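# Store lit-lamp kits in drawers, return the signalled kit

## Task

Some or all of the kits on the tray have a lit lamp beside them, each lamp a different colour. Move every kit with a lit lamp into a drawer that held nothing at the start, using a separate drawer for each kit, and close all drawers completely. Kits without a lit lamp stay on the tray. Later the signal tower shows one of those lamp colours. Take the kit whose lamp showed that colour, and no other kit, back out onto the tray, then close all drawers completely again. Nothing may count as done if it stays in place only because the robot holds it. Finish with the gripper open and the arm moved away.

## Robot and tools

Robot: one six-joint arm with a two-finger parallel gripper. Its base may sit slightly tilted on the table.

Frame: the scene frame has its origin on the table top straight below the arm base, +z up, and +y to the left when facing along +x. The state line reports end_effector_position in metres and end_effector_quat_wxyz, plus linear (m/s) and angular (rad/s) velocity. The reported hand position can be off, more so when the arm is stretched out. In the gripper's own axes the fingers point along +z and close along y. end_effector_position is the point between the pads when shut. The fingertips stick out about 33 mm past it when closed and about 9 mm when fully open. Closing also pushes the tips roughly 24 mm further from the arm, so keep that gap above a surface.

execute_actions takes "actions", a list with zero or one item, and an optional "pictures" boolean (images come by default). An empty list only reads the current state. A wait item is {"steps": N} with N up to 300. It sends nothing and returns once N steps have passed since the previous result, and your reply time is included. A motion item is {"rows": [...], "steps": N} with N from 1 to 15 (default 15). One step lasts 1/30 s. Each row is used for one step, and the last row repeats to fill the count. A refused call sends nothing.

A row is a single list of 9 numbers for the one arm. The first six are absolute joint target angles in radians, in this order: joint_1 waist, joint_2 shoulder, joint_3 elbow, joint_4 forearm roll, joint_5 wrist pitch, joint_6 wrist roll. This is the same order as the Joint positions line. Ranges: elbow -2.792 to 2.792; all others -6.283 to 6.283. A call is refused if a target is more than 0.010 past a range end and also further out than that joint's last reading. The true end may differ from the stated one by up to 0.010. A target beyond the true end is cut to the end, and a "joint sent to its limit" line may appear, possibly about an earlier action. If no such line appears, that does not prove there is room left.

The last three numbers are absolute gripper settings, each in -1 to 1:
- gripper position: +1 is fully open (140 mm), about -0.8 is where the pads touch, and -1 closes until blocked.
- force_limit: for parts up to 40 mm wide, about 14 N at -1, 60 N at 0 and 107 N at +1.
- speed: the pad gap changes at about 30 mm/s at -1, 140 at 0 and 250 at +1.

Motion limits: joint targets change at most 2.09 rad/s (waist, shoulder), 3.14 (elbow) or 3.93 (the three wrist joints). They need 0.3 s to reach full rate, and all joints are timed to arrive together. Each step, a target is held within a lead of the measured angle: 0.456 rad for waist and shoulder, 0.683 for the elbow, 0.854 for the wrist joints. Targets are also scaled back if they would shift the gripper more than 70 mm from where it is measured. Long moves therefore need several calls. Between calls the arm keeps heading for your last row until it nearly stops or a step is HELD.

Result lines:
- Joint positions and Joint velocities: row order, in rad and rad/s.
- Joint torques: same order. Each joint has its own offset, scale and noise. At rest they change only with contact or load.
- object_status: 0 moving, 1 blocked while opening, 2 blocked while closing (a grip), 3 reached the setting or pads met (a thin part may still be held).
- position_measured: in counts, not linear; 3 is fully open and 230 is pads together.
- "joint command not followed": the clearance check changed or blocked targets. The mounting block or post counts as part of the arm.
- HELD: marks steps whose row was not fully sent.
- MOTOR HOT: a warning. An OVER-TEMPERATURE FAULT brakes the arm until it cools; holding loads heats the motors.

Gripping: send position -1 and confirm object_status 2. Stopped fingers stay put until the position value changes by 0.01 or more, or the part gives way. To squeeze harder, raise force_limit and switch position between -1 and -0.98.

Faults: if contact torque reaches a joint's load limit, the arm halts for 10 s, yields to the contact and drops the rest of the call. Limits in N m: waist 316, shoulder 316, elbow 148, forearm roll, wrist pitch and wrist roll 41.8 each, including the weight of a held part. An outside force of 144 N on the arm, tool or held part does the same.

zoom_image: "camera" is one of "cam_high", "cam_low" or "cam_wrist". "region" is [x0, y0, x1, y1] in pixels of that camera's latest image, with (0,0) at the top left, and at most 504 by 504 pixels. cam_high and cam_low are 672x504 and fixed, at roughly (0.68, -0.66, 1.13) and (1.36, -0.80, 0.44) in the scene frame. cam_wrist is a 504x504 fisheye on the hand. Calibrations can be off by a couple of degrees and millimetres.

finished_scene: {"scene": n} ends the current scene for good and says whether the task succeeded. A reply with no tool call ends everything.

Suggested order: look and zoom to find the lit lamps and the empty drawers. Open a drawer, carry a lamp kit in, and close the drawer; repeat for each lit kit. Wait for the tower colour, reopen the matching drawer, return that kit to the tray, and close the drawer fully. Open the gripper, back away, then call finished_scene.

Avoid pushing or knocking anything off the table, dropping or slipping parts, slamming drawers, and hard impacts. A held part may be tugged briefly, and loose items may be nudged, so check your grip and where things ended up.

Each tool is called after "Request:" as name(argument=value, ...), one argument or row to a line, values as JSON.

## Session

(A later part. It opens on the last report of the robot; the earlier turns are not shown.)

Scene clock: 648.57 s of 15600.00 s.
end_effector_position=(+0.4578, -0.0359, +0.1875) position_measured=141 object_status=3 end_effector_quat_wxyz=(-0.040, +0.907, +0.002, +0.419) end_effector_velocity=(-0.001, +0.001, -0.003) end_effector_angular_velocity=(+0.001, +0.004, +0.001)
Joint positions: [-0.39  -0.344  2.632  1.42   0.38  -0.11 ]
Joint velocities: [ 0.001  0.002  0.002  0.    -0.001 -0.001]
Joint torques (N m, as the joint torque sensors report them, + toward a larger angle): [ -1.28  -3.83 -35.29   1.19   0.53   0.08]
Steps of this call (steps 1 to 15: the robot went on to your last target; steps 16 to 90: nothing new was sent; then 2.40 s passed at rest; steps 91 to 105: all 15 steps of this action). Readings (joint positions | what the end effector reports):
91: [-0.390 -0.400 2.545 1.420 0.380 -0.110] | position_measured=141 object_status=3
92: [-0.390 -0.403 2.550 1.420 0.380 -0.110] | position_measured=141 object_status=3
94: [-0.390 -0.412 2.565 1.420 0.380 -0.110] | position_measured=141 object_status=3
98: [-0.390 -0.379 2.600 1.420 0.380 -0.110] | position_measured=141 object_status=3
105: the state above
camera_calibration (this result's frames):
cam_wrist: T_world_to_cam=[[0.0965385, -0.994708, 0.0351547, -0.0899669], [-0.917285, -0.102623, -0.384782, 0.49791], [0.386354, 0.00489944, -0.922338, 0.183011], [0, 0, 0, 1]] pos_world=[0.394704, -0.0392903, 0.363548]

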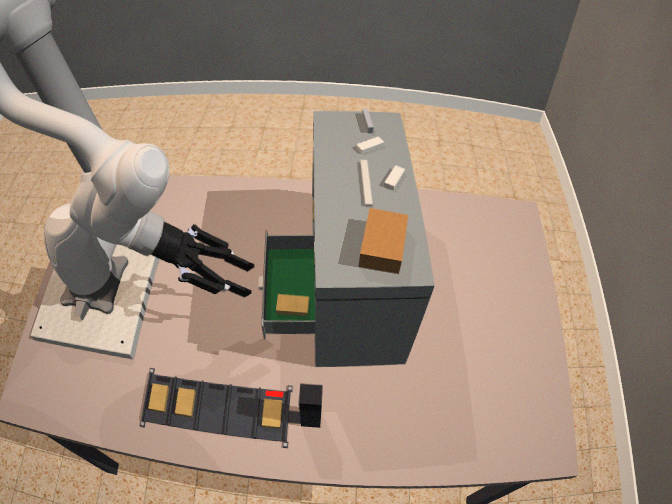

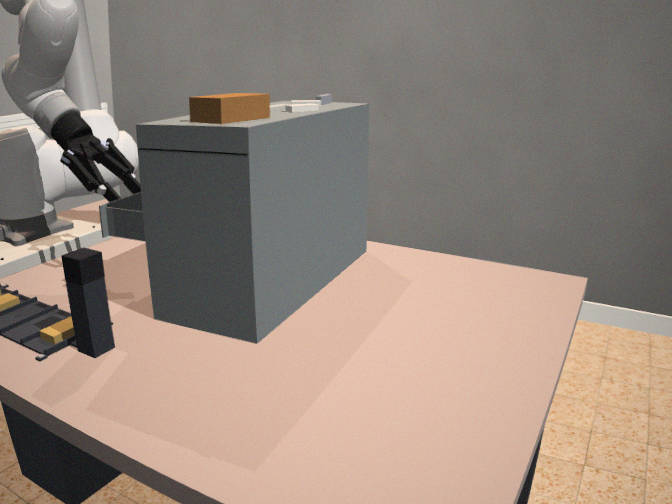

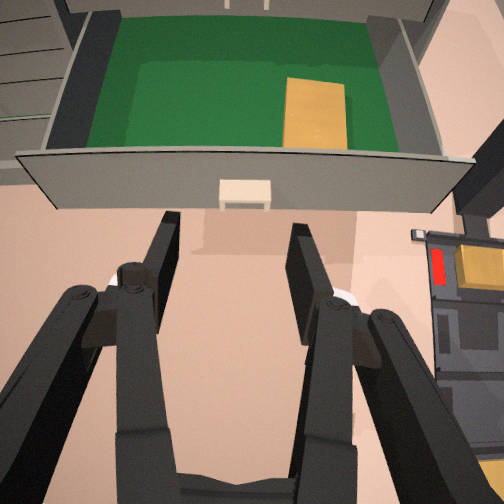

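Request:
execute_actions(
  actions=[
    {"rows":[[-0.385,-0.33,2.625,1.428,0.376,-0.115,-0.1,0.3,-0.2],[-0.378,-0.313,2.616,1.436,0.371,-0.12,-0.1,0.3,-0.2],[-0.371,-0.296,2.607,1.445,0.366,-0.126,-0.1,0.3,-0.2],[-0.3635,-0.2798,2.5983,1.455,0.3608,-0.132,-0.1,0.3,-0.2]],"steps":15},
  ],
)

Request:
execute_actions(
  actions=[
    {"rows":[[-0.3635,-0.2798,2.5983,1.455,0.3608,-0.132,-1,0.3,-0.2]],"steps":15},
  ],
  pictures=false,
)

Request:
execute_actions(
  actions=[
    {"steps":15},
  ],
)

Scene clock: 652.47 s of 15600.00 s.
end_effector_position=(+0.4794, -0.0381, +0.1824) position_measured=141 object_status=3 end_effector_quat_wxyz=(-0.044, +0.911, +0.002, +0.410) end_effector_velocity=(+0.000, -0.000, +0.000) end_effector_angular_velocity=(+0.001, +0.000, -0.001)
Joint positions: [-0.364 -0.28   2.598  1.455  0.361 -0.132]
Joint velocities: [-0.     0.    -0.     0.    -0.     0.001]
Joint torques (N m, as the joint torque sensors report them, + toward a larger angle): [ -0.56  -7.61 -34.67   0.99   0.63  -0.03]
Steps of this call (steps 1 to 15: the robot went on to your last target; steps 16 to 90: nothing new was sent; then 0.40 s passed at rest; steps 91 to 105: all 15 steps of this action). Readings (joint positions | what the end effector reports):
91: [-0.390 -0.344 2.632 1.420 0.380 -0.110] | position_measured=141 object_status=3
92: [-0.389 -0.341 2.631 1.422 0.379 -0.111] | position_measured=141 object_status=3
94: [-0.381 -0.320 2.620 1.433 0.373 -0.118] | position_measured=141 object_status=3
98: [-0.364 -0.281 2.599 1.454 0.361 -0.132] | position_measured=141 object_status=3
105: the state above
camera_calibration (this result's frames):
cam_wrist: T_world_to_cam=[[0.100864, -0.994551, 0.0263423, -0.094458], [-0.92413, -0.103464, -0.367803, 0.515624], [0.368525, 0.0127545, -0.92953, 0.18015], [0, 0, 0, 1]] pos_world=[0.419641, -0.0428925, 0.359592]

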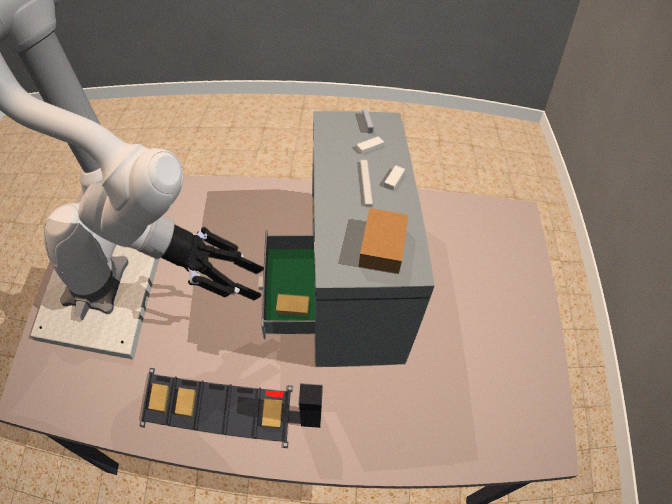

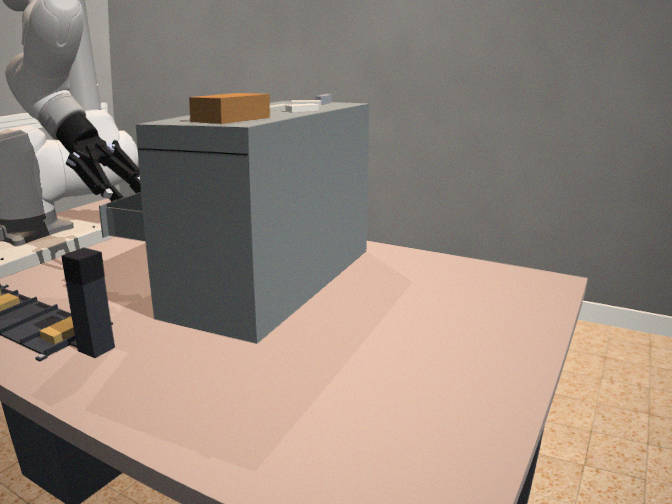

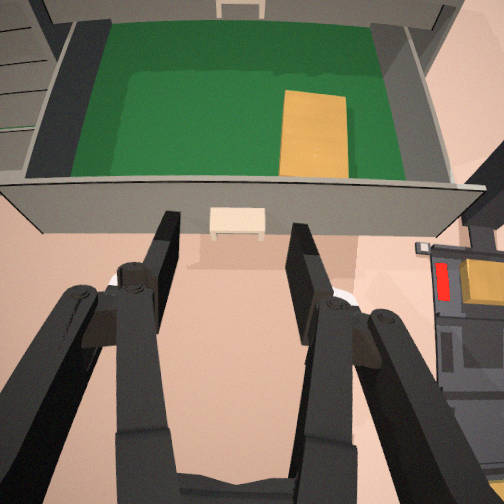

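Scene clock: 652.97 s of 15600.00 s.
end_effector_position=(+0.4795, -0.0381, +0.1825) position_measured=194 object_status=2 end_effector_quat_wxyz=(-0.044, +0.911, +0.002, +0.411) end_effector_velocity=(+0.000, +0.001, +0.001) end_effector_angular_velocity=(+0.001, -0.002, +0.002)
Joint positions: [-0.364 -0.28   2.598  1.455  0.361 -0.132]
Joint velocities: [-0.    -0.001 -0.     0.     0.003 -0.001]
Joint torques (N m, as the joint torque sensors report them, + toward a larger angle): [  5.45  -6.34 -30.09   0.77   5.49   0.55]
Steps of this call (steps 1 to 15: all 15 steps of this action). Readings (joint positions | what the end effector reports):
1: [-0.364 -0.280 2.598 1.455 0.361 -0.132] | position_measured=141 object_status=0
2: [-0.364 -0.280 2.598 1.455 0.361 -0.132] | position_measured=144 object_status=0
4: [-0.364 -0.280 2.598 1.455 0.361 -0.132] | position_measured=156 object_status=0
8: [-0.364 -0.280 2.598 1.455 0.360 -0.132] | position_measured=182 object_status=0
15: the state above

Scene clock: 653.47 s of 15600.00 s.
end_effector_position=(+0.4794, -0.0381, +0.1824) position_measured=194 object_status=2 end_effector_quat_wxyz=(-0.044, +0.911, +0.002, +0.410) end_effector_velocity=(+0.000, -0.000, +0.000) end_effector_angular_velocity=(-0.001, -0.001, -0.000)
Joint positions: [-0.364 -0.28   2.598  1.455  0.361 -0.132]
Joint velocities: [ 0.001 -0.001 -0.     0.    -0.001 -0.   ]
Joint torques (N m, as the joint torque sensors report them, + toward a larger angle): [  6.56  -5.92 -26.92   0.47   6.31   0.39]
Steps of this call (steps 1 to 15: the robot went on to your last target). Readings (joint positions | what the end effector reports):
1: [-0.364 -0.280 2.598 1.455 0.361 -0.132] | position_measured=194 object_status=2
2: [-0.364 -0.280 2.598 1.455 0.361 -0.132] | position_measured=194 object_status=2
4: [-0.364 -0.280 2.598 1.455 0.361 -0.132] | position_measured=194 object_status=2
8: [-0.364 -0.280 2.598 1.455 0.361 -0.132] | position_measured=194 object_status=2
15: the state above
The arm was judged still, so your last target was given up. Only a new action makes it travel on or press farther. Fingers that are still opening or closing keep moving.
camera_calibration (this result's frames):
cam_wrist: T_world_to_cam=[[0.10086, -0.994552, 0.0263411, -0.0944682], [-0.924125, -0.103459, -0.367816, 0.515653], [0.368537, 0.0127554, -0.929525, 0.180143], [0, 0, 0, 1]] pos_world=[0.419667, -0.0429022, 0.359601]

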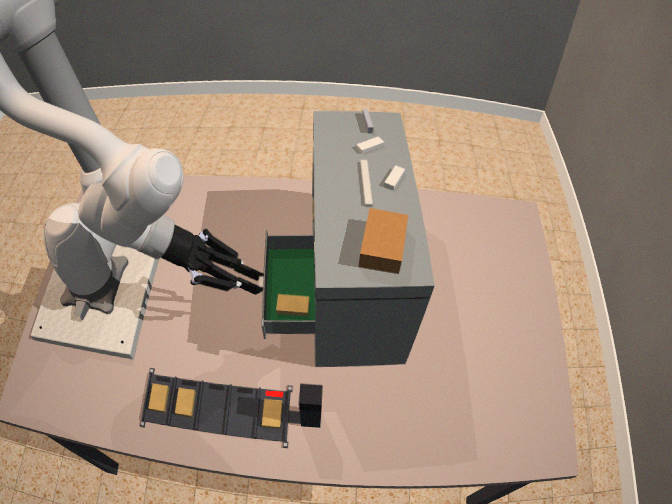

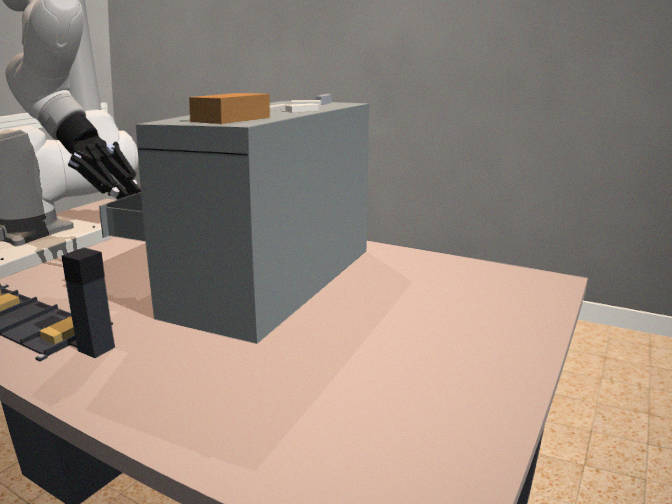

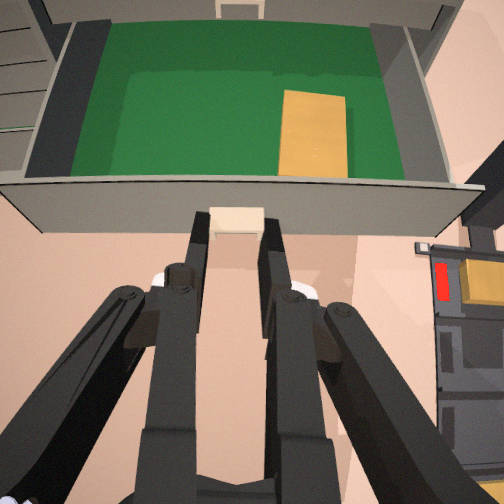

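Request:
execute_actions(
  actions=[
    {"rows":[[-0.3550,-0.2695,2.5917,1.471,0.3543,-0.142,-1,0.3,-0.2],[-0.3465,-0.2591,2.5851,1.4865,0.3479,-0.1525,-1,0.3,-0.2],[-0.338,-0.2488,2.5786,1.502,0.3414,-0.163,-1,0.3,-0.2],[-0.3295,-0.2385,2.572,1.518,0.335,-0.173,-1,0.3,-0.2],[-0.321,-0.2283,2.5655,1.5335,0.3287,-0.183,-1,0.3,-0.2],[-0.3125,-0.218,2.5589,1.549,0.3224,-0.1935,-1,0.3,-0.2],[-0.304,-0.2078,2.5524,1.5645,0.3161,-0.204,-1,0.3,-0.2],[-0.2955,-0.1975,2.5458,1.58,0.3098,-0.214,-1,0.3,-0.2],[-0.2885,-0.1883,2.5389,1.593,0.3054,-0.2225,-1,0.3,-0.2],[-0.2815,-0.179,2.532,1.606,0.301,-0.231,-1,0.3,-0.2],[-0.272,-0.1649,2.5214,1.626,0.2943,-0.244,-1,0.3,-0.2],[-0.2624,-0.1508,2.5107,1.646,0.2877,-0.2575,-1,0.3,-0.2],[-0.2529,-0.1366,2.5,1.666,0.281,-0.271,-1,0.3,-0.2],[-0.2433,-0.1225,2.4894,1.686,0.2743,-0.284,-1,0.3,-0.2]],"steps":15},
  ],
  pictures=false,
)

Request:
execute_actions(
  actions=[
    {"rows":[[-0.2369,-0.1118,2.48,1.698,0.2702,-0.2915,-1,0.3,-0.2],[-0.2304,-0.101,2.4707,1.710,0.2661,-0.299,-1,0.3,-0.2],[-0.224,-0.0903,2.4613,1.7224,0.262,-0.3065,-1,0.3,-0.2],[-0.2175,-0.0796,2.452,1.7345,0.258,-0.314,-1,0.3,-0.2],[-0.212,-0.0698,2.4433,1.7456,0.2541,-0.3205,-1,0.3,-0.2],[-0.2065,-0.06,2.4346,1.7567,0.2502,-0.327,-1,0.3,-0.2],[-0.201,-0.0502,2.4259,1.7679,0.2464,-0.3335,-1,0.3,-0.2],[-0.198,-0.0453,2.4215,1.7735,0.2444,-0.337,-1,0.3,-0.2],[-0.1954,-0.0404,2.4172,1.779,0.2425,-0.34,-1,0.3,-0.2]],"steps":15},
  ],
)

Scene clock: 662.43 s of 15600.00 s.
end_effector_position=(+0.5462, -0.0317, +0.1834) position_measured=194 object_status=2 end_effector_quat_wxyz=(-0.044, +0.911, +0.001, +0.411) end_effector_velocity=(+0.205, +0.021, -0.002) end_effector_angular_velocity=(+0.007, +0.006, -0.011)
Joint positions: [-0.259 -0.146  2.507  1.653  0.285 -0.262]
Joint velocities: [ 0.263  0.388 -0.294  0.544 -0.182 -0.361]
Joint torques (N m, as the joint torque sensors report them, + toward a larger angle): [  8.46 -32.73 -48.8    2.35   7.25   0.41]
Steps of this call (steps 1 to 90: nothing new was sent; then 5.47 s passed at rest; steps 91 to 105: all 15 steps of this action). Readings (joint positions | what the end effector reports):
91: [-0.363 -0.280 2.598 1.455 0.361 -0.132] | position_measured=194 object_status=2
92: [-0.361 -0.277 2.597 1.459 0.359 -0.135] | position_measured=194 object_status=2
94: [-0.349 -0.262 2.587 1.482 0.350 -0.150] | position_measured=194 object_status=2
98: [-0.317 -0.223 2.562 1.541 0.326 -0.188] | position_measured=194 object_status=2
105: the state above

Scene clock: 662.93 s of 15600.00 s.
end_effector_position=(+0.6062, -0.0259, +0.1839) position_measured=194 object_status=2 end_effector_quat_wxyz=(-0.045, +0.911, -0.001, +0.410) end_effector_velocity=(+0.002, -0.001, -0.000) end_effector_angular_velocity=(-0.001, +0.000, -0.001)
Joint positions: [-0.195 -0.041  2.417  1.779  0.243 -0.34 ]
Joint velocities: [ 0.     0.003 -0.003  0.002 -0.002 -0.002]
Joint torques (N m, as the joint torque sensors report them, + toward a larger angle): [  3.02 -44.53 -64.84   3.51   8.2    0.49]
Steps of this call (steps 1 to 15: all 15 steps of this action). Readings (joint positions | what the end effector reports):
1: [-0.251 -0.134 2.498 1.670 0.280 -0.273] | position_measured=194 object_status=2
2: [-0.245 -0.124 2.491 1.682 0.275 -0.282] | position_measured=194 object_status=2
4: [-0.233 -0.105 2.475 1.705 0.268 -0.296] | position_measured=194 object_status=2
8: [-0.209 -0.065 2.439 1.751 0.252 -0.324] | position_measured=194 object_status=2
15: the state above
camera_calibration (this result's frames):
cam_wrist: T_world_to_cam=[[0.0956829, -0.995182, 0.0214035, -0.091162], [-0.924865, -0.0968317, -0.367762, 0.6352], [0.368063, 0.0153932, -0.929674, 0.135044], [0, 0, 0, 1]] pos_world=[0.546492, -0.0312941, 0.361101]

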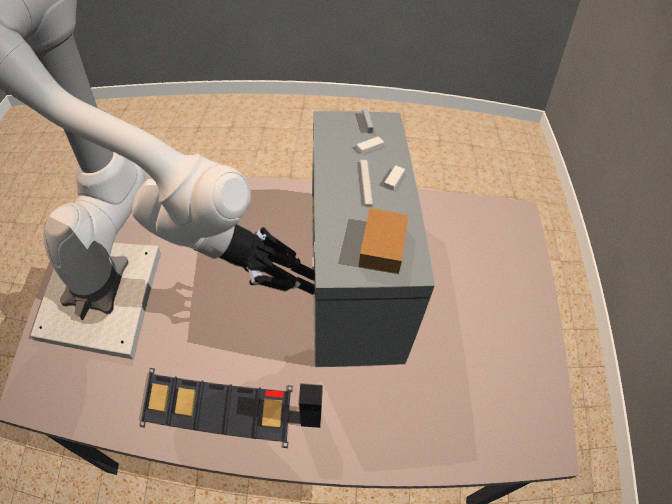

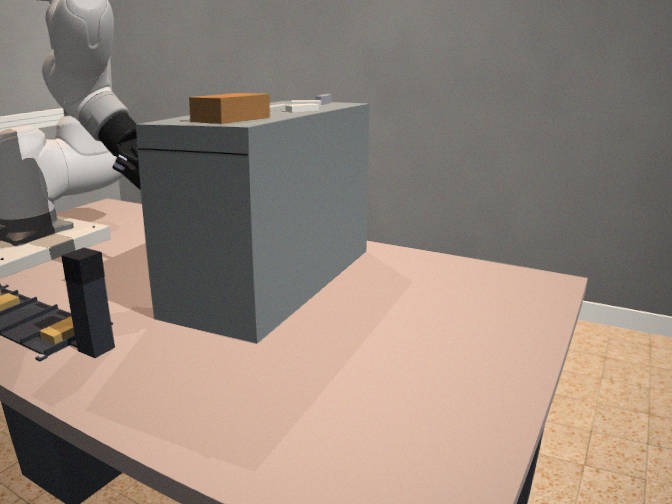

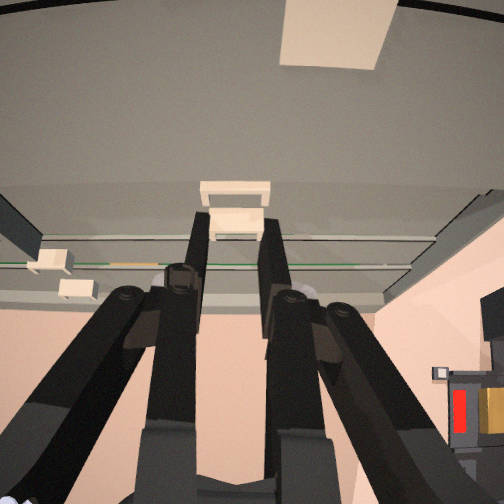

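Request:
execute_actions(
  actions=[
    {"rows":[[-0.196,-0.0416,2.4183,1.778,0.243,-0.339,-0.1,0.3,0.3],[-0.196,-0.0416,2.4183,1.778,0.243,-0.339,-0.1,0.3,0.3],[-0.196,-0.0416,2.4183,1.778,0.243,-0.339,-0.1,0.3,0.3],[-0.196,-0.0416,2.4183,1.778,0.243,-0.339,-0.1,0.3,0.3],[-0.196,-0.0416,2.4183,1.778,0.243,-0.339,-0.1,0.3,0.3],[-0.196,-0.0416,2.4183,1.778,0.243,-0.339,-0.1,0.3,0.3],[-0.196,-0.0416,2.4183,1.778,0.243,-0.339,-0.1,0.3,0.3],[-0.196,-0.0416,2.4183,1.778,0.243,-0.339,-0.1,0.3,0.3],[-0.2065,-0.06,2.4346,1.7567,0.2502,-0.327,-0.1,0.3,0.3],[-0.2175,-0.0796,2.452,1.7345,0.258,-0.314,-0.1,0.3,0.3],[-0.2304,-0.101,2.4707,1.710,0.2661,-0.299,-0.1,0.3,0.3],[-0.2433,-0.1225,2.4894,1.686,0.2743,-0.284,-0.1,0.3,0.3]],"steps":15},
  ],
  pictures=false,
)

Request:
execute_actions(
  actions=[
    {"rows":[[-0.2433,-0.138,2.481,1.59,0.275,-0.185,-0.1,0.3,0],[-0.2433,-0.154,2.472,1.49,0.276,-0.086,-0.1,0.3,0],[-0.2433,-0.17,2.464,1.395,0.277,0.013,-0.1,0.3,0],[-0.2433,-0.186,2.455,1.30,0.279,0.11,-0.1,0.3,0],[-0.2433,-0.2015,2.447,1.20,0.28,0.21,-0.1,0.3,0]],"steps":15},
  ],
)

Scene clock: 683.17 s of 15600.00 s.
end_effector_position=(+0.5635, -0.0299, +0.1835) position_measured=141 object_status=3 end_effector_quat_wxyz=(-0.044, +0.911, +0.001, +0.410) end_effector_velocity=(-0.163, -0.012, -0.010) end_effector_angular_velocity=(-0.006, +0.006, +0.002)
Joint positions: [-0.238 -0.114  2.482  1.696  0.271 -0.29 ]
Joint velocities: [-0.168 -0.28   0.246 -0.311  0.107  0.192]
Joint torques (N m, as the joint torque sensors report them, + toward a larger angle): [ -2.24  -4.38 -40.68  -0.02   0.95  -0.35]
Steps of this call (steps 1 to 15: the robot went on to your last target; steps 16 to 90: nothing new was sent; then 16.73 s passed at rest; steps 91 to 105: all 15 steps of this action). Readings (joint positions | what the end effector reports):
91: [-0.195 -0.040 2.417 1.779 0.242 -0.340] | position_measured=194 object_status=0
92: [-0.195 -0.041 2.417 1.779 0.242 -0.340] | position_measured=194 object_status=0
94: [-0.196 -0.042 2.417 1.779 0.243 -0.339] | position_measured=172 object_status=0
98: [-0.196 -0.042 2.418 1.778 0.243 -0.339] | position_measured=141 object_status=0
105: the state above

Scene clock: 683.67 s of 15600.00 s.
end_effector_position=(+0.5521, -0.0331, +0.2212) position_measured=141 object_status=3 end_effector_quat_wxyz=(-0.039, +0.914, +0.002, +0.403) end_effector_velocity=(-0.000, -0.001, -0.000) end_effector_angular_velocity=(-0.003, +0.001, +0.001)
Joint positions: [-0.243 -0.201  2.447  1.2    0.28   0.21 ]
Joint velocities: [-0.001 -0.     0.    -0.006 -0.001  0.003]
Joint torques (N m, as the joint torque sensors report them, + toward a larger angle): [ -0.28 -17.71 -36.27   1.66  -0.16   0.01]
Steps of this call (steps 1 to 15: all 15 steps of this action). Readings (joint positions | what the end effector reports):
1: [-0.242 -0.120 2.488 1.689 0.273 -0.285] | position_measured=141 object_status=3
2: [-0.243 -0.124 2.488 1.679 0.274 -0.277] | position_measured=141 object_status=3
4: [-0.243 -0.136 2.483 1.620 0.275 -0.218] | position_measured=141 object_status=3
8: [-0.243 -0.178 2.460 1.361 0.278 0.045] | position_measured=141 object_status=3
15: the state above
camera_calibration (this result's frames):
cam_wrist: T_world_to_cam=[[0.0978241, -0.994622, 0.0340187, -0.0979061], [-0.930329, -0.103533, -0.351807, 0.597495], [0.353437, 0.00276655, -0.935454, 0.198739], [0, 0, 0, 1]] pos_world=[0.495203, -0.0360687, 0.399444]

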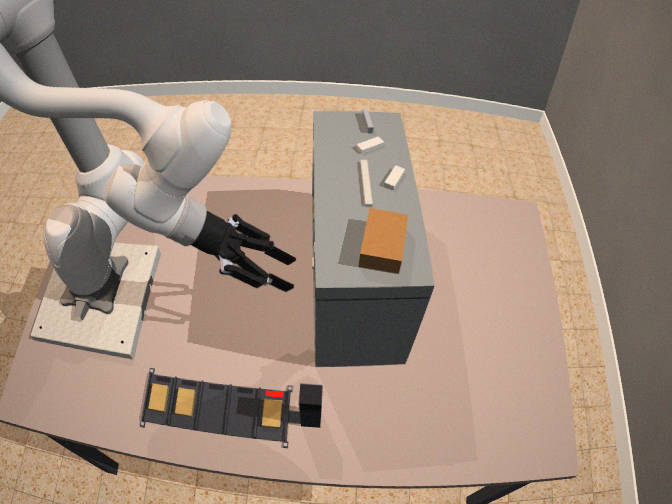

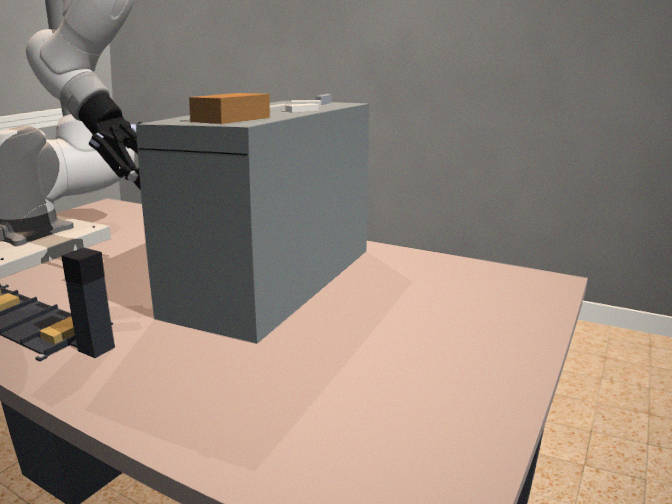

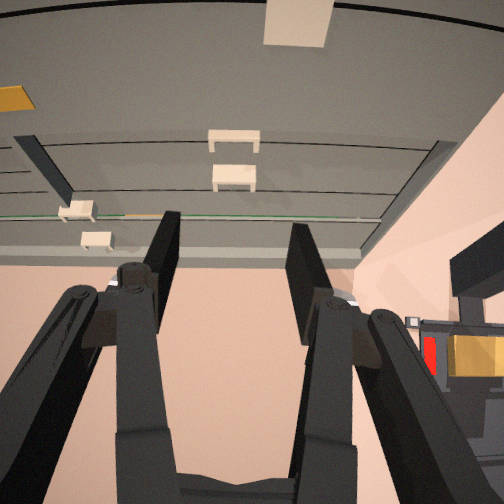

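Request:
execute_actions(
  actions=[
    {"rows":[[-0.233,-0.188,2.429,1.20,0.275,0.218,-0.1,0.3,0],[-0.222,-0.174,2.411,1.20,0.27,0.226,-0.1,0.3,0],[-0.211,-0.16,2.393,1.20,0.265,0.235,-0.1,0.3,0],[-0.201,-0.147,2.376,1.20,0.26,0.243,-0.1,0.3,0]],"steps":15},
  ],
)

Scene clock: 695.17 s of 15600.00 s.
end_effector_position=(+0.5953, -0.0262, +0.2390) position_measured=141 object_status=3 end_effector_quat_wxyz=(-0.043, +0.911, +0.004, +0.411) end_effector_velocity=(+0.002, -0.001, +0.002) end_effector_angular_velocity=(+0.003, -0.004, -0.006)
Joint positions: [-0.201 -0.147  2.377  1.199  0.26   0.243]
Joint velocities: [-0.     0.    -0.003  0.005 -0.002  0.001]
Joint torques (N m, as the joint torque sensors report them, + toward a larger angle): [  16.12  -41.32 -117.39   14.77   -0.98    3.32]
Steps of this call (steps 1 to 15: the robot went on to your last target; steps 16 to 90: nothing new was sent; then 8.00 s passed at rest; steps 91 to 105: all 15 steps of this action). Readings (joint positions | what the end effector reports):
91: [-0.243 -0.201 2.447 1.200 0.280 0.210] | position_measured=141 object_status=3
92: [-0.241 -0.198 2.443 1.200 0.279 0.212] | position_measured=141 object_status=3
94: [-0.227 -0.180 2.418 1.200 0.272 0.223] | position_measured=141 object_status=3
98: [-0.202 -0.148 2.378 1.199 0.260 0.242] | position_measured=141 object_status=3
105: the state above
camera_calibration (this result's frames):
cam_wrist: T_world_to_cam=[[0.1029, -0.994267, 0.0290582, -0.0976608], [-0.92348, -0.106347, -0.368612, 0.64451], [0.369589, 0.0110954, -0.929129, 0.189123], [0, 0, 0, 1]] pos_world=[0.535344, -0.0306579, 0.416131]

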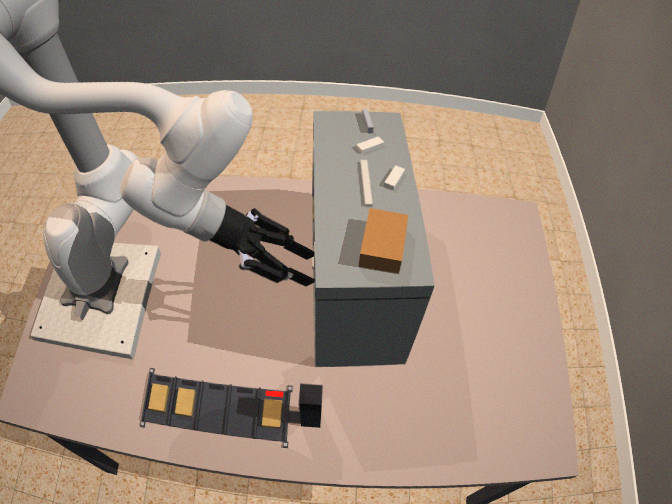

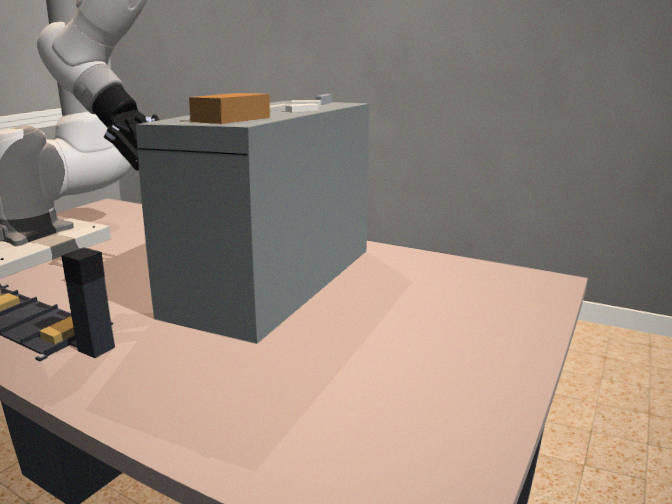

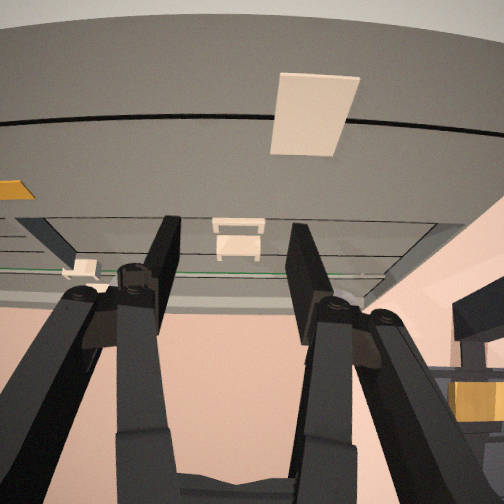

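Request:
execute_actions(
  actions=[
    {"rows":[[-0.207,-0.145,2.39,1.21,0.262,0.235,-0.1,0.3,0],[-0.207,-0.136,2.396,1.24,0.262,0.205,-0.1,0.3,0]],"steps":10},
  ],
)

Scene clock: 701.03 s of 15600.00 s.
end_effector_position=(+0.5873, -0.0256, +0.2224) position_measured=141 object_status=3 end_effector_quat_wxyz=(-0.047, +0.914, -0.001, +0.402) end_effector_velocity=(-0.002, +0.001, -0.003) end_effector_angular_velocity=(+0.002, +0.005, +0.003)
Joint positions: [-0.207 -0.136  2.396  1.24   0.262  0.205]
Joint velocities: [-0.001  0.001  0.004  0.     0.003 -0.002]
Joint torques (N m, as the joint torque sensors report them, + toward a larger angle): [ -2.24 -23.7  -37.27   1.7   -0.09   0.08]
Steps of this call (steps 1 to 15: the robot went on to your last target; steps 16 to 90: nothing new was sent; then 2.53 s passed at rest; steps 91 to 100: all 10 steps of this action). Readings (joint positions | what the end effector reports):
91: [-0.201 -0.147 2.376 1.200 0.260 0.243] | position_measured=141 object_status=3
92: [-0.202 -0.147 2.379 1.204 0.260 0.241] | position_measured=141 object_status=3
94: [-0.206 -0.140 2.389 1.229 0.261 0.218] | position_measured=141 object_status=3
98: [-0.207 -0.136 2.395 1.240 0.262 0.205] | position_measured=141 object_status=3
100: the state above
camera_calibration (this result's frames):
cam_wrist: T_world_to_cam=[[0.099574, -0.994902, 0.0159594, -0.0908984], [-0.930854, -0.0988067, -0.351777, 0.631837], [0.351561, 0.020172, -0.935948, 0.188962], [0, 0, 0, 1]] pos_world=[0.530767, -0.031817, 0.400575]

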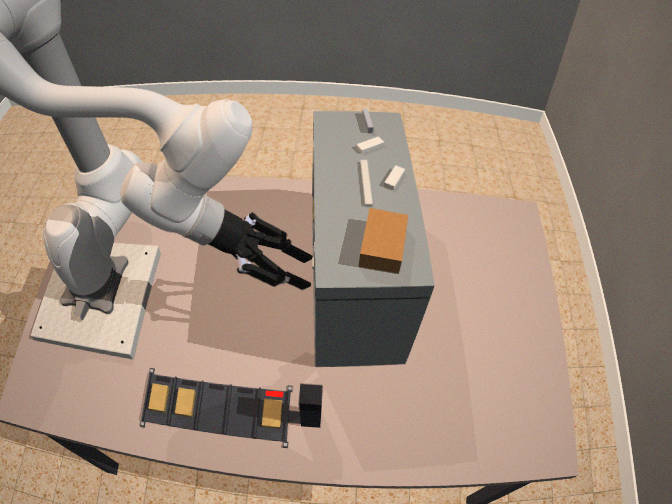

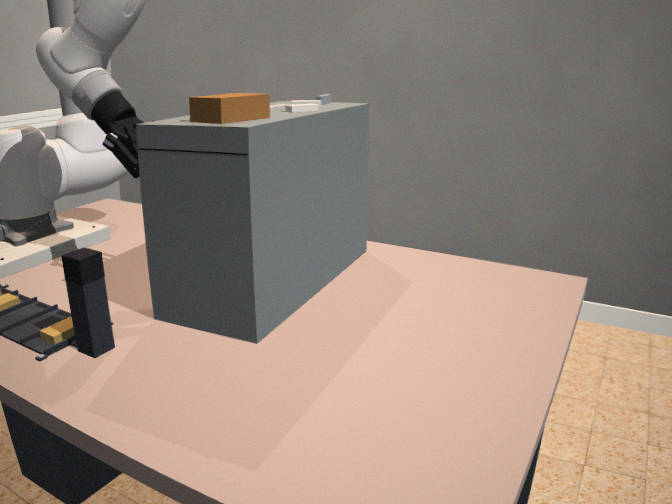

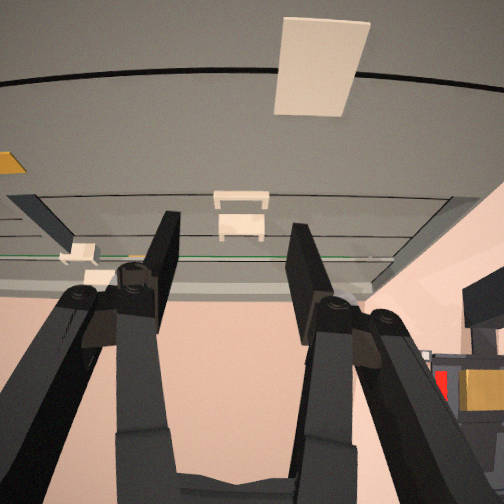

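Request:
execute_actions(
  actions=[
    {"rows":[[-0.207,-0.136,2.396,1.24,0.262,0.205,-0.3,0.3,0],[-0.207,-0.136,2.396,1.24,0.262,0.205,-0.3,0.3,0],[-0.207,-0.136,2.396,1.24,0.262,0.205,-0.3,0.3,0],[-0.204,-0.136,2.389,1.225,0.26,0.222,-0.3,0.3,0],[-0.201,-0.134,2.383,1.215,0.258,0.238,-0.3,0.3,0],[-0.1985,-0.131,2.378,1.208,0.256,0.25,-0.3,0.3,0]],"steps":15},
  ],
)

Scene clock: 711.37 s of 15600.00 s.
end_effector_position=(+0.5961, -0.0256, +0.2294) position_measured=167 object_status=3 end_effector_quat_wxyz=(-0.047, +0.913, -0.004, +0.404) end_effector_velocity=(+0.000, +0.000, -0.000) end_effector_angular_velocity=(-0.000, +0.001, +0.001)
Joint positions: [-0.199 -0.131  2.378  1.208  0.256  0.25 ]
Joint velocities: [ 0.     0.001 -0.    -0.     0.    -0.   ]
Joint torques (N m, as the joint torque sensors report them, + toward a larger angle): [ -0.86 -23.95 -36.52   1.62  -0.05   0.08]
Steps of this call (steps 1 to 15: the robot went on to your last target; steps 16 to 90: nothing new was sent; then 6.83 s passed at rest; steps 91 to 105: all 15 steps of this action). Readings (joint positions | what the end effector reports):
91: [-0.207 -0.136 2.396 1.240 0.262 0.205] | position_measured=141 object_status=0
92: [-0.207 -0.136 2.396 1.240 0.262 0.205] | position_measured=144 object_status=0
94: [-0.207 -0.136 2.396 1.240 0.262 0.205] | position_measured=159 object_status=0
98: [-0.200 -0.132 2.381 1.212 0.257 0.243] | position_measured=167 object_status=0
105: the state above
camera_calibration (this result's frames):
cam_wrist: T_world_to_cam=[[0.0931281, -0.99555, 0.0144272, -0.0877901], [-0.929978, -0.0921515, -0.355878, 0.643067], [0.355624, 0.0197253, -0.934421, 0.189654], [0, 0, 0, 1]] pos_world=[0.538768, -0.0318809, 0.407337]

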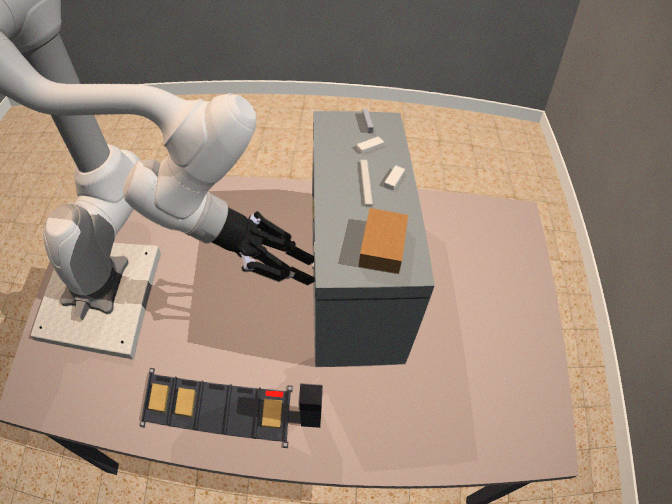

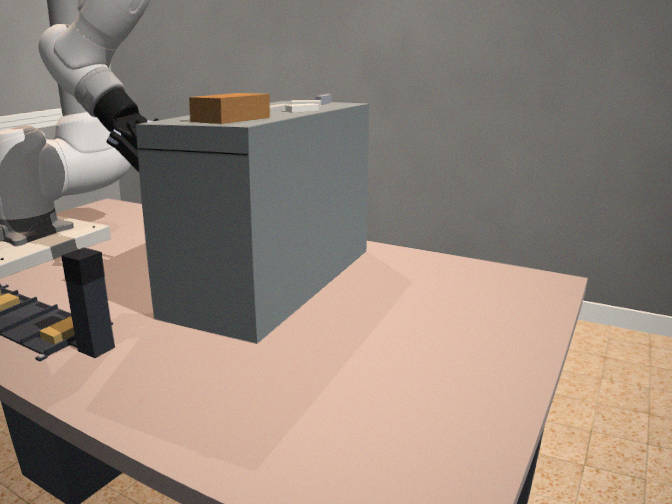

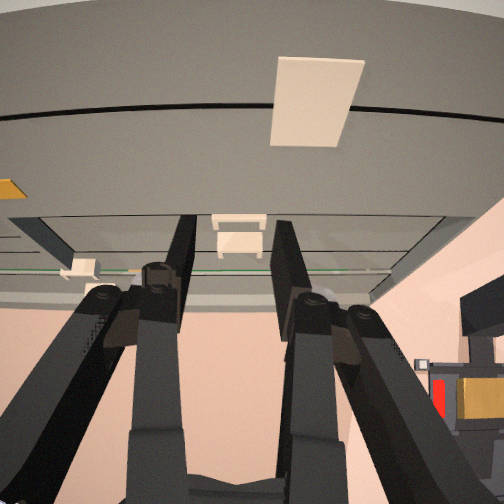

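Request:
execute_actions(
  actions=[
    {"rows":[[-0.197,-0.1285,2.3755,1.212,0.255,0.248,-0.3,0.3,0],[-0.1955,-0.126,2.373,1.216,0.254,0.246,-0.3,0.3,0],[-0.194,-0.1235,2.3705,1.22,0.253,0.244,-0.3,0.3,0]],"steps":10},
  ],
)

Scene clock: 718.97 s of 15600.00 s.
end_effector_position=(+0.6013, -0.0247, +0.2306) position_measured=167 object_status=3 end_effector_quat_wxyz=(-0.048, +0.913, -0.005, +0.406) end_effector_velocity=(+0.001, -0.001, +0.001) end_effector_angular_velocity=(+0.001, -0.002, -0.002)
Joint positions: [-0.194 -0.124  2.371  1.22   0.253  0.244]
Joint velocities: [-0.001 -0.    -0.002  0.001  0.001  0.   ]
Joint torques (N m, as the joint torque sensors report them, + toward a larger angle): [  4.   -29.73 -64.74   5.81  -1.12   0.97]
Steps of this call (steps 1 to 15: the robot went on to your last target; steps 16 to 90: nothing new was sent; then 4.27 s passed at rest; steps 91 to 100: all 10 steps of this action). Readings (joint positions | what the end effector reports):
91: [-0.198 -0.131 2.378 1.208 0.256 0.250] | position_measured=167 object_status=3
92: [-0.198 -0.130 2.377 1.209 0.256 0.250] | position_measured=167 object_status=3
94: [-0.195 -0.126 2.373 1.216 0.254 0.246] | position_measured=167 object_status=3
98: [-0.194 -0.124 2.371 1.220 0.253 0.244] | position_measured=167 object_status=3
100: the state above
camera_calibration (this result's frames):
cam_wrist: T_world_to_cam=[[0.0920594, -0.995682, 0.0119408, -0.0861318], [-0.929074, -0.090203, -0.358726, 0.648636], [0.358254, 0.0219303, -0.933367, 0.187175], [0, 0, 0, 1]] pos_world=[0.543504, -0.0313557, 0.408414]

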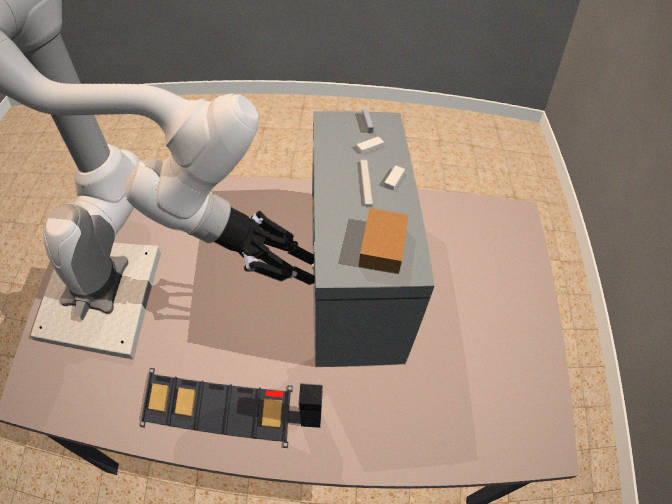

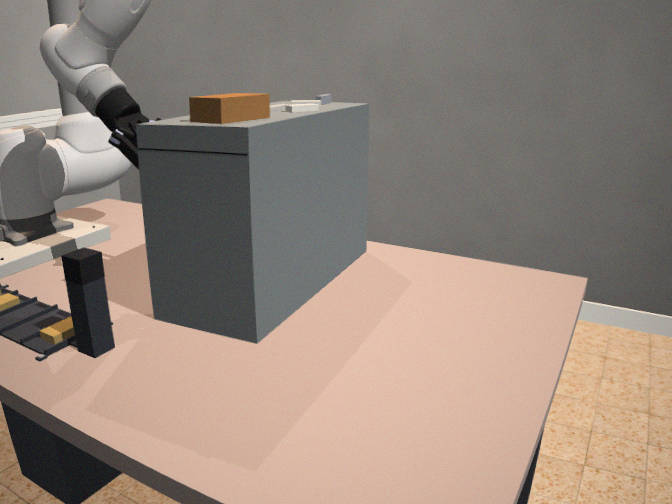

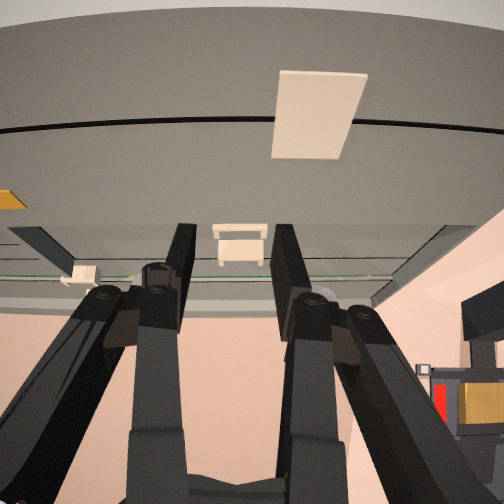

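Request:
execute_actions(
  actions=[
    {"rows":[[-0.197,-0.1285,2.3755,1.212,0.255,0.248,-0.3,0.3,0],[-0.1985,-0.127,2.380,1.235,0.255,0.222,-0.3,0.3,0],[-0.1985,-0.121,2.384,1.27,0.255,0.185,-0.3,0.3,0],[-0.1985,-0.1145,2.387,1.308,0.255,0.146,-0.3,0.3,0]],"steps":12},
  ],
)

Scene clock: 724.30 s of 15600.00 s.
end_effector_position=(+0.5973, -0.0233, +0.2200) position_measured=167 object_status=3 end_effector_quat_wxyz=(-0.050, +0.913, -0.002, +0.405) end_effector_velocity=(-0.000, -0.001, -0.001) end_effector_angular_velocity=(+0.001, +0.001, -0.002)
Joint positions: [-0.198 -0.115  2.387  1.308  0.255  0.146]
Joint velocities: [-0.001  0.001  0.001  0.003 -0.001 -0.002]
Joint torques (N m, as the joint torque sensors report them, + toward a larger angle): [  0.23 -25.58 -36.35   1.28   0.07  -0.14]
Steps of this call (steps 1 to 15: the robot went on to your last target; steps 16 to 90: nothing new was sent; then 1.93 s passed at rest; steps 91 to 102: all 12 steps of this action). Readings (joint positions | what the end effector reports):
91: [-0.194 -0.124 2.371 1.220 0.253 0.244] | position_measured=167 object_status=3
92: [-0.195 -0.125 2.372 1.218 0.253 0.245] | position_measured=167 object_status=3
94: [-0.197 -0.126 2.377 1.231 0.254 0.226] | position_measured=167 object_status=3
98: [-0.198 -0.115 2.387 1.305 0.255 0.149] | position_measured=167 object_status=3
102: the state above
camera_calibration (this result's frames):
cam_wrist: T_world_to_cam=[[0.0991755, -0.995013, 0.0106554, -0.0882426], [-0.929058, -0.0964263, -0.357146, 0.640729], [0.356392, 0.0255206, -0.933988, 0.180051], [0, 0, 0, 1]] pos_world=[0.539857, -0.0306144, 0.397939]

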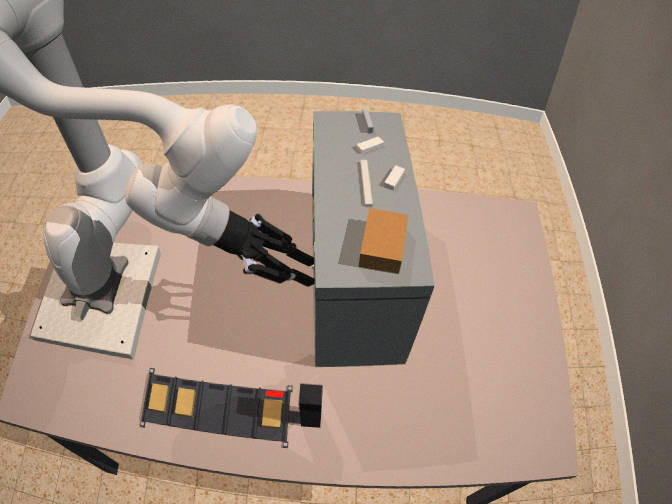

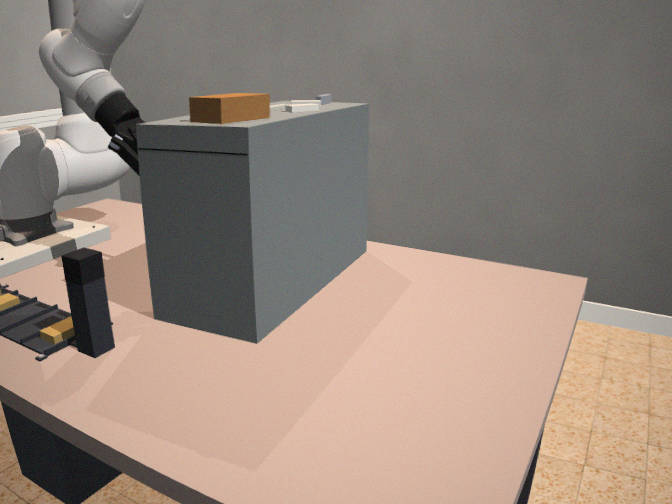

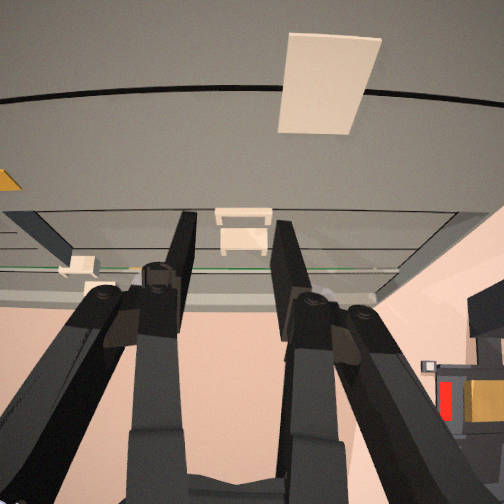

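Request:
execute_actions(
  actions=[
    {"rows":[[-0.2045,-0.1145,2.387,1.308,0.255,0.140,-0.3,0.3,0],[-0.2045,-0.1145,2.387,1.308,0.255,0.140,-0.3,0.3,0],[-0.203,-0.112,2.3847,1.311,0.254,0.138,-0.3,0.3,0],[-0.2015,-0.1095,2.3824,1.314,0.253,0.136,-0.3,0.3,0],[-0.2,-0.107,2.380,1.317,0.252,0.134,-0.3,0.3,0]],"steps":12},
  ],
)

Scene clock: 728.37 s of 15600.00 s.
end_effector_position=(+0.6020, -0.0263, +0.2207) position_measured=167 object_status=3 end_effector_quat_wxyz=(-0.048, +0.913, -0.002, +0.406) end_effector_velocity=(+0.000, -0.000, +0.001) end_effector_angular_velocity=(+0.000, -0.001, -0.001)
Joint positions: [-0.2   -0.107  2.38   1.317  0.252  0.134]
Joint velocities: [-0.    -0.001 -0.     0.001 -0.    -0.   ]
Joint torques (N m, as the joint torque sensors report them, + toward a larger angle): [ -0.36 -26.24 -35.65   1.42   0.04   0.17]
Steps of this call (steps 1 to 15: the robot went on to your last target; steps 16 to 90: nothing new was sent; then 0.67 s passed at rest; steps 91 to 102: all 12 steps of this action). Readings (joint positions | what the end effector reports):
91: [-0.199 -0.114 2.387 1.308 0.255 0.146] | position_measured=167 object_status=3
92: [-0.201 -0.114 2.387 1.308 0.255 0.144] | position_measured=167 object_status=3
94: [-0.203 -0.113 2.386 1.309 0.255 0.140] | position_measured=167 object_status=3
98: [-0.201 -0.107 2.380 1.317 0.252 0.134] | position_measured=167 object_status=3
102: the state above
camera_calibration (this result's frames):
cam_wrist: T_world_to_cam=[[0.097421, -0.995133, 0.0147864, -0.0914856], [-0.928456, -0.0962241, -0.358763, 0.645069], [0.35844, 0.0212226, -0.933312, 0.177552], [0, 0, 0, 1]] pos_world=[0.544189, -0.0327373, 0.398491]

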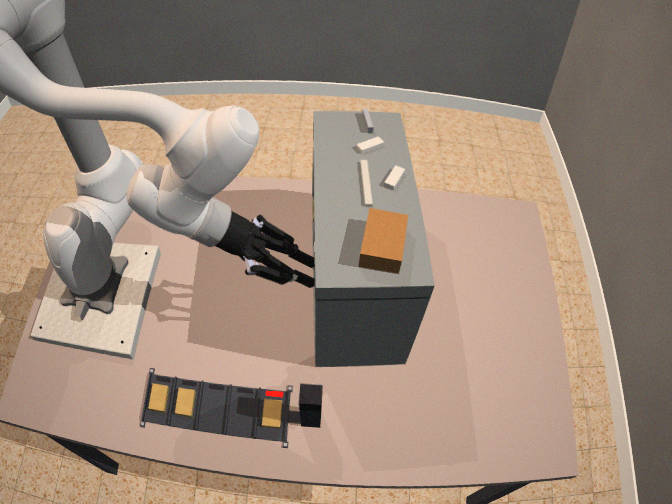

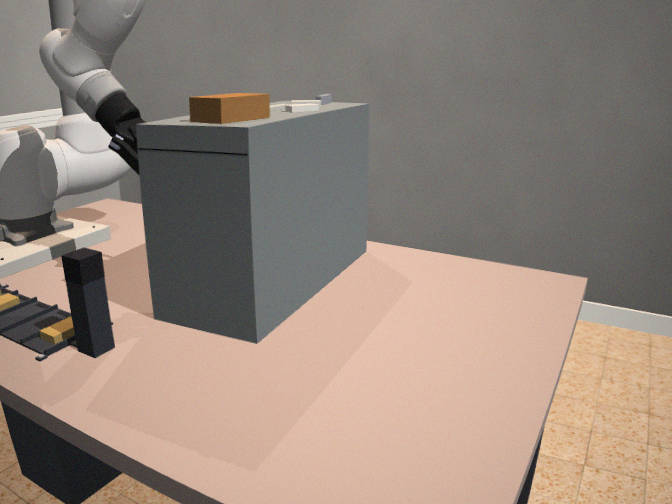

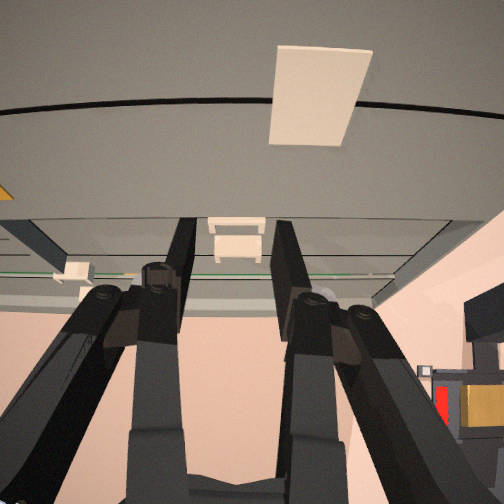

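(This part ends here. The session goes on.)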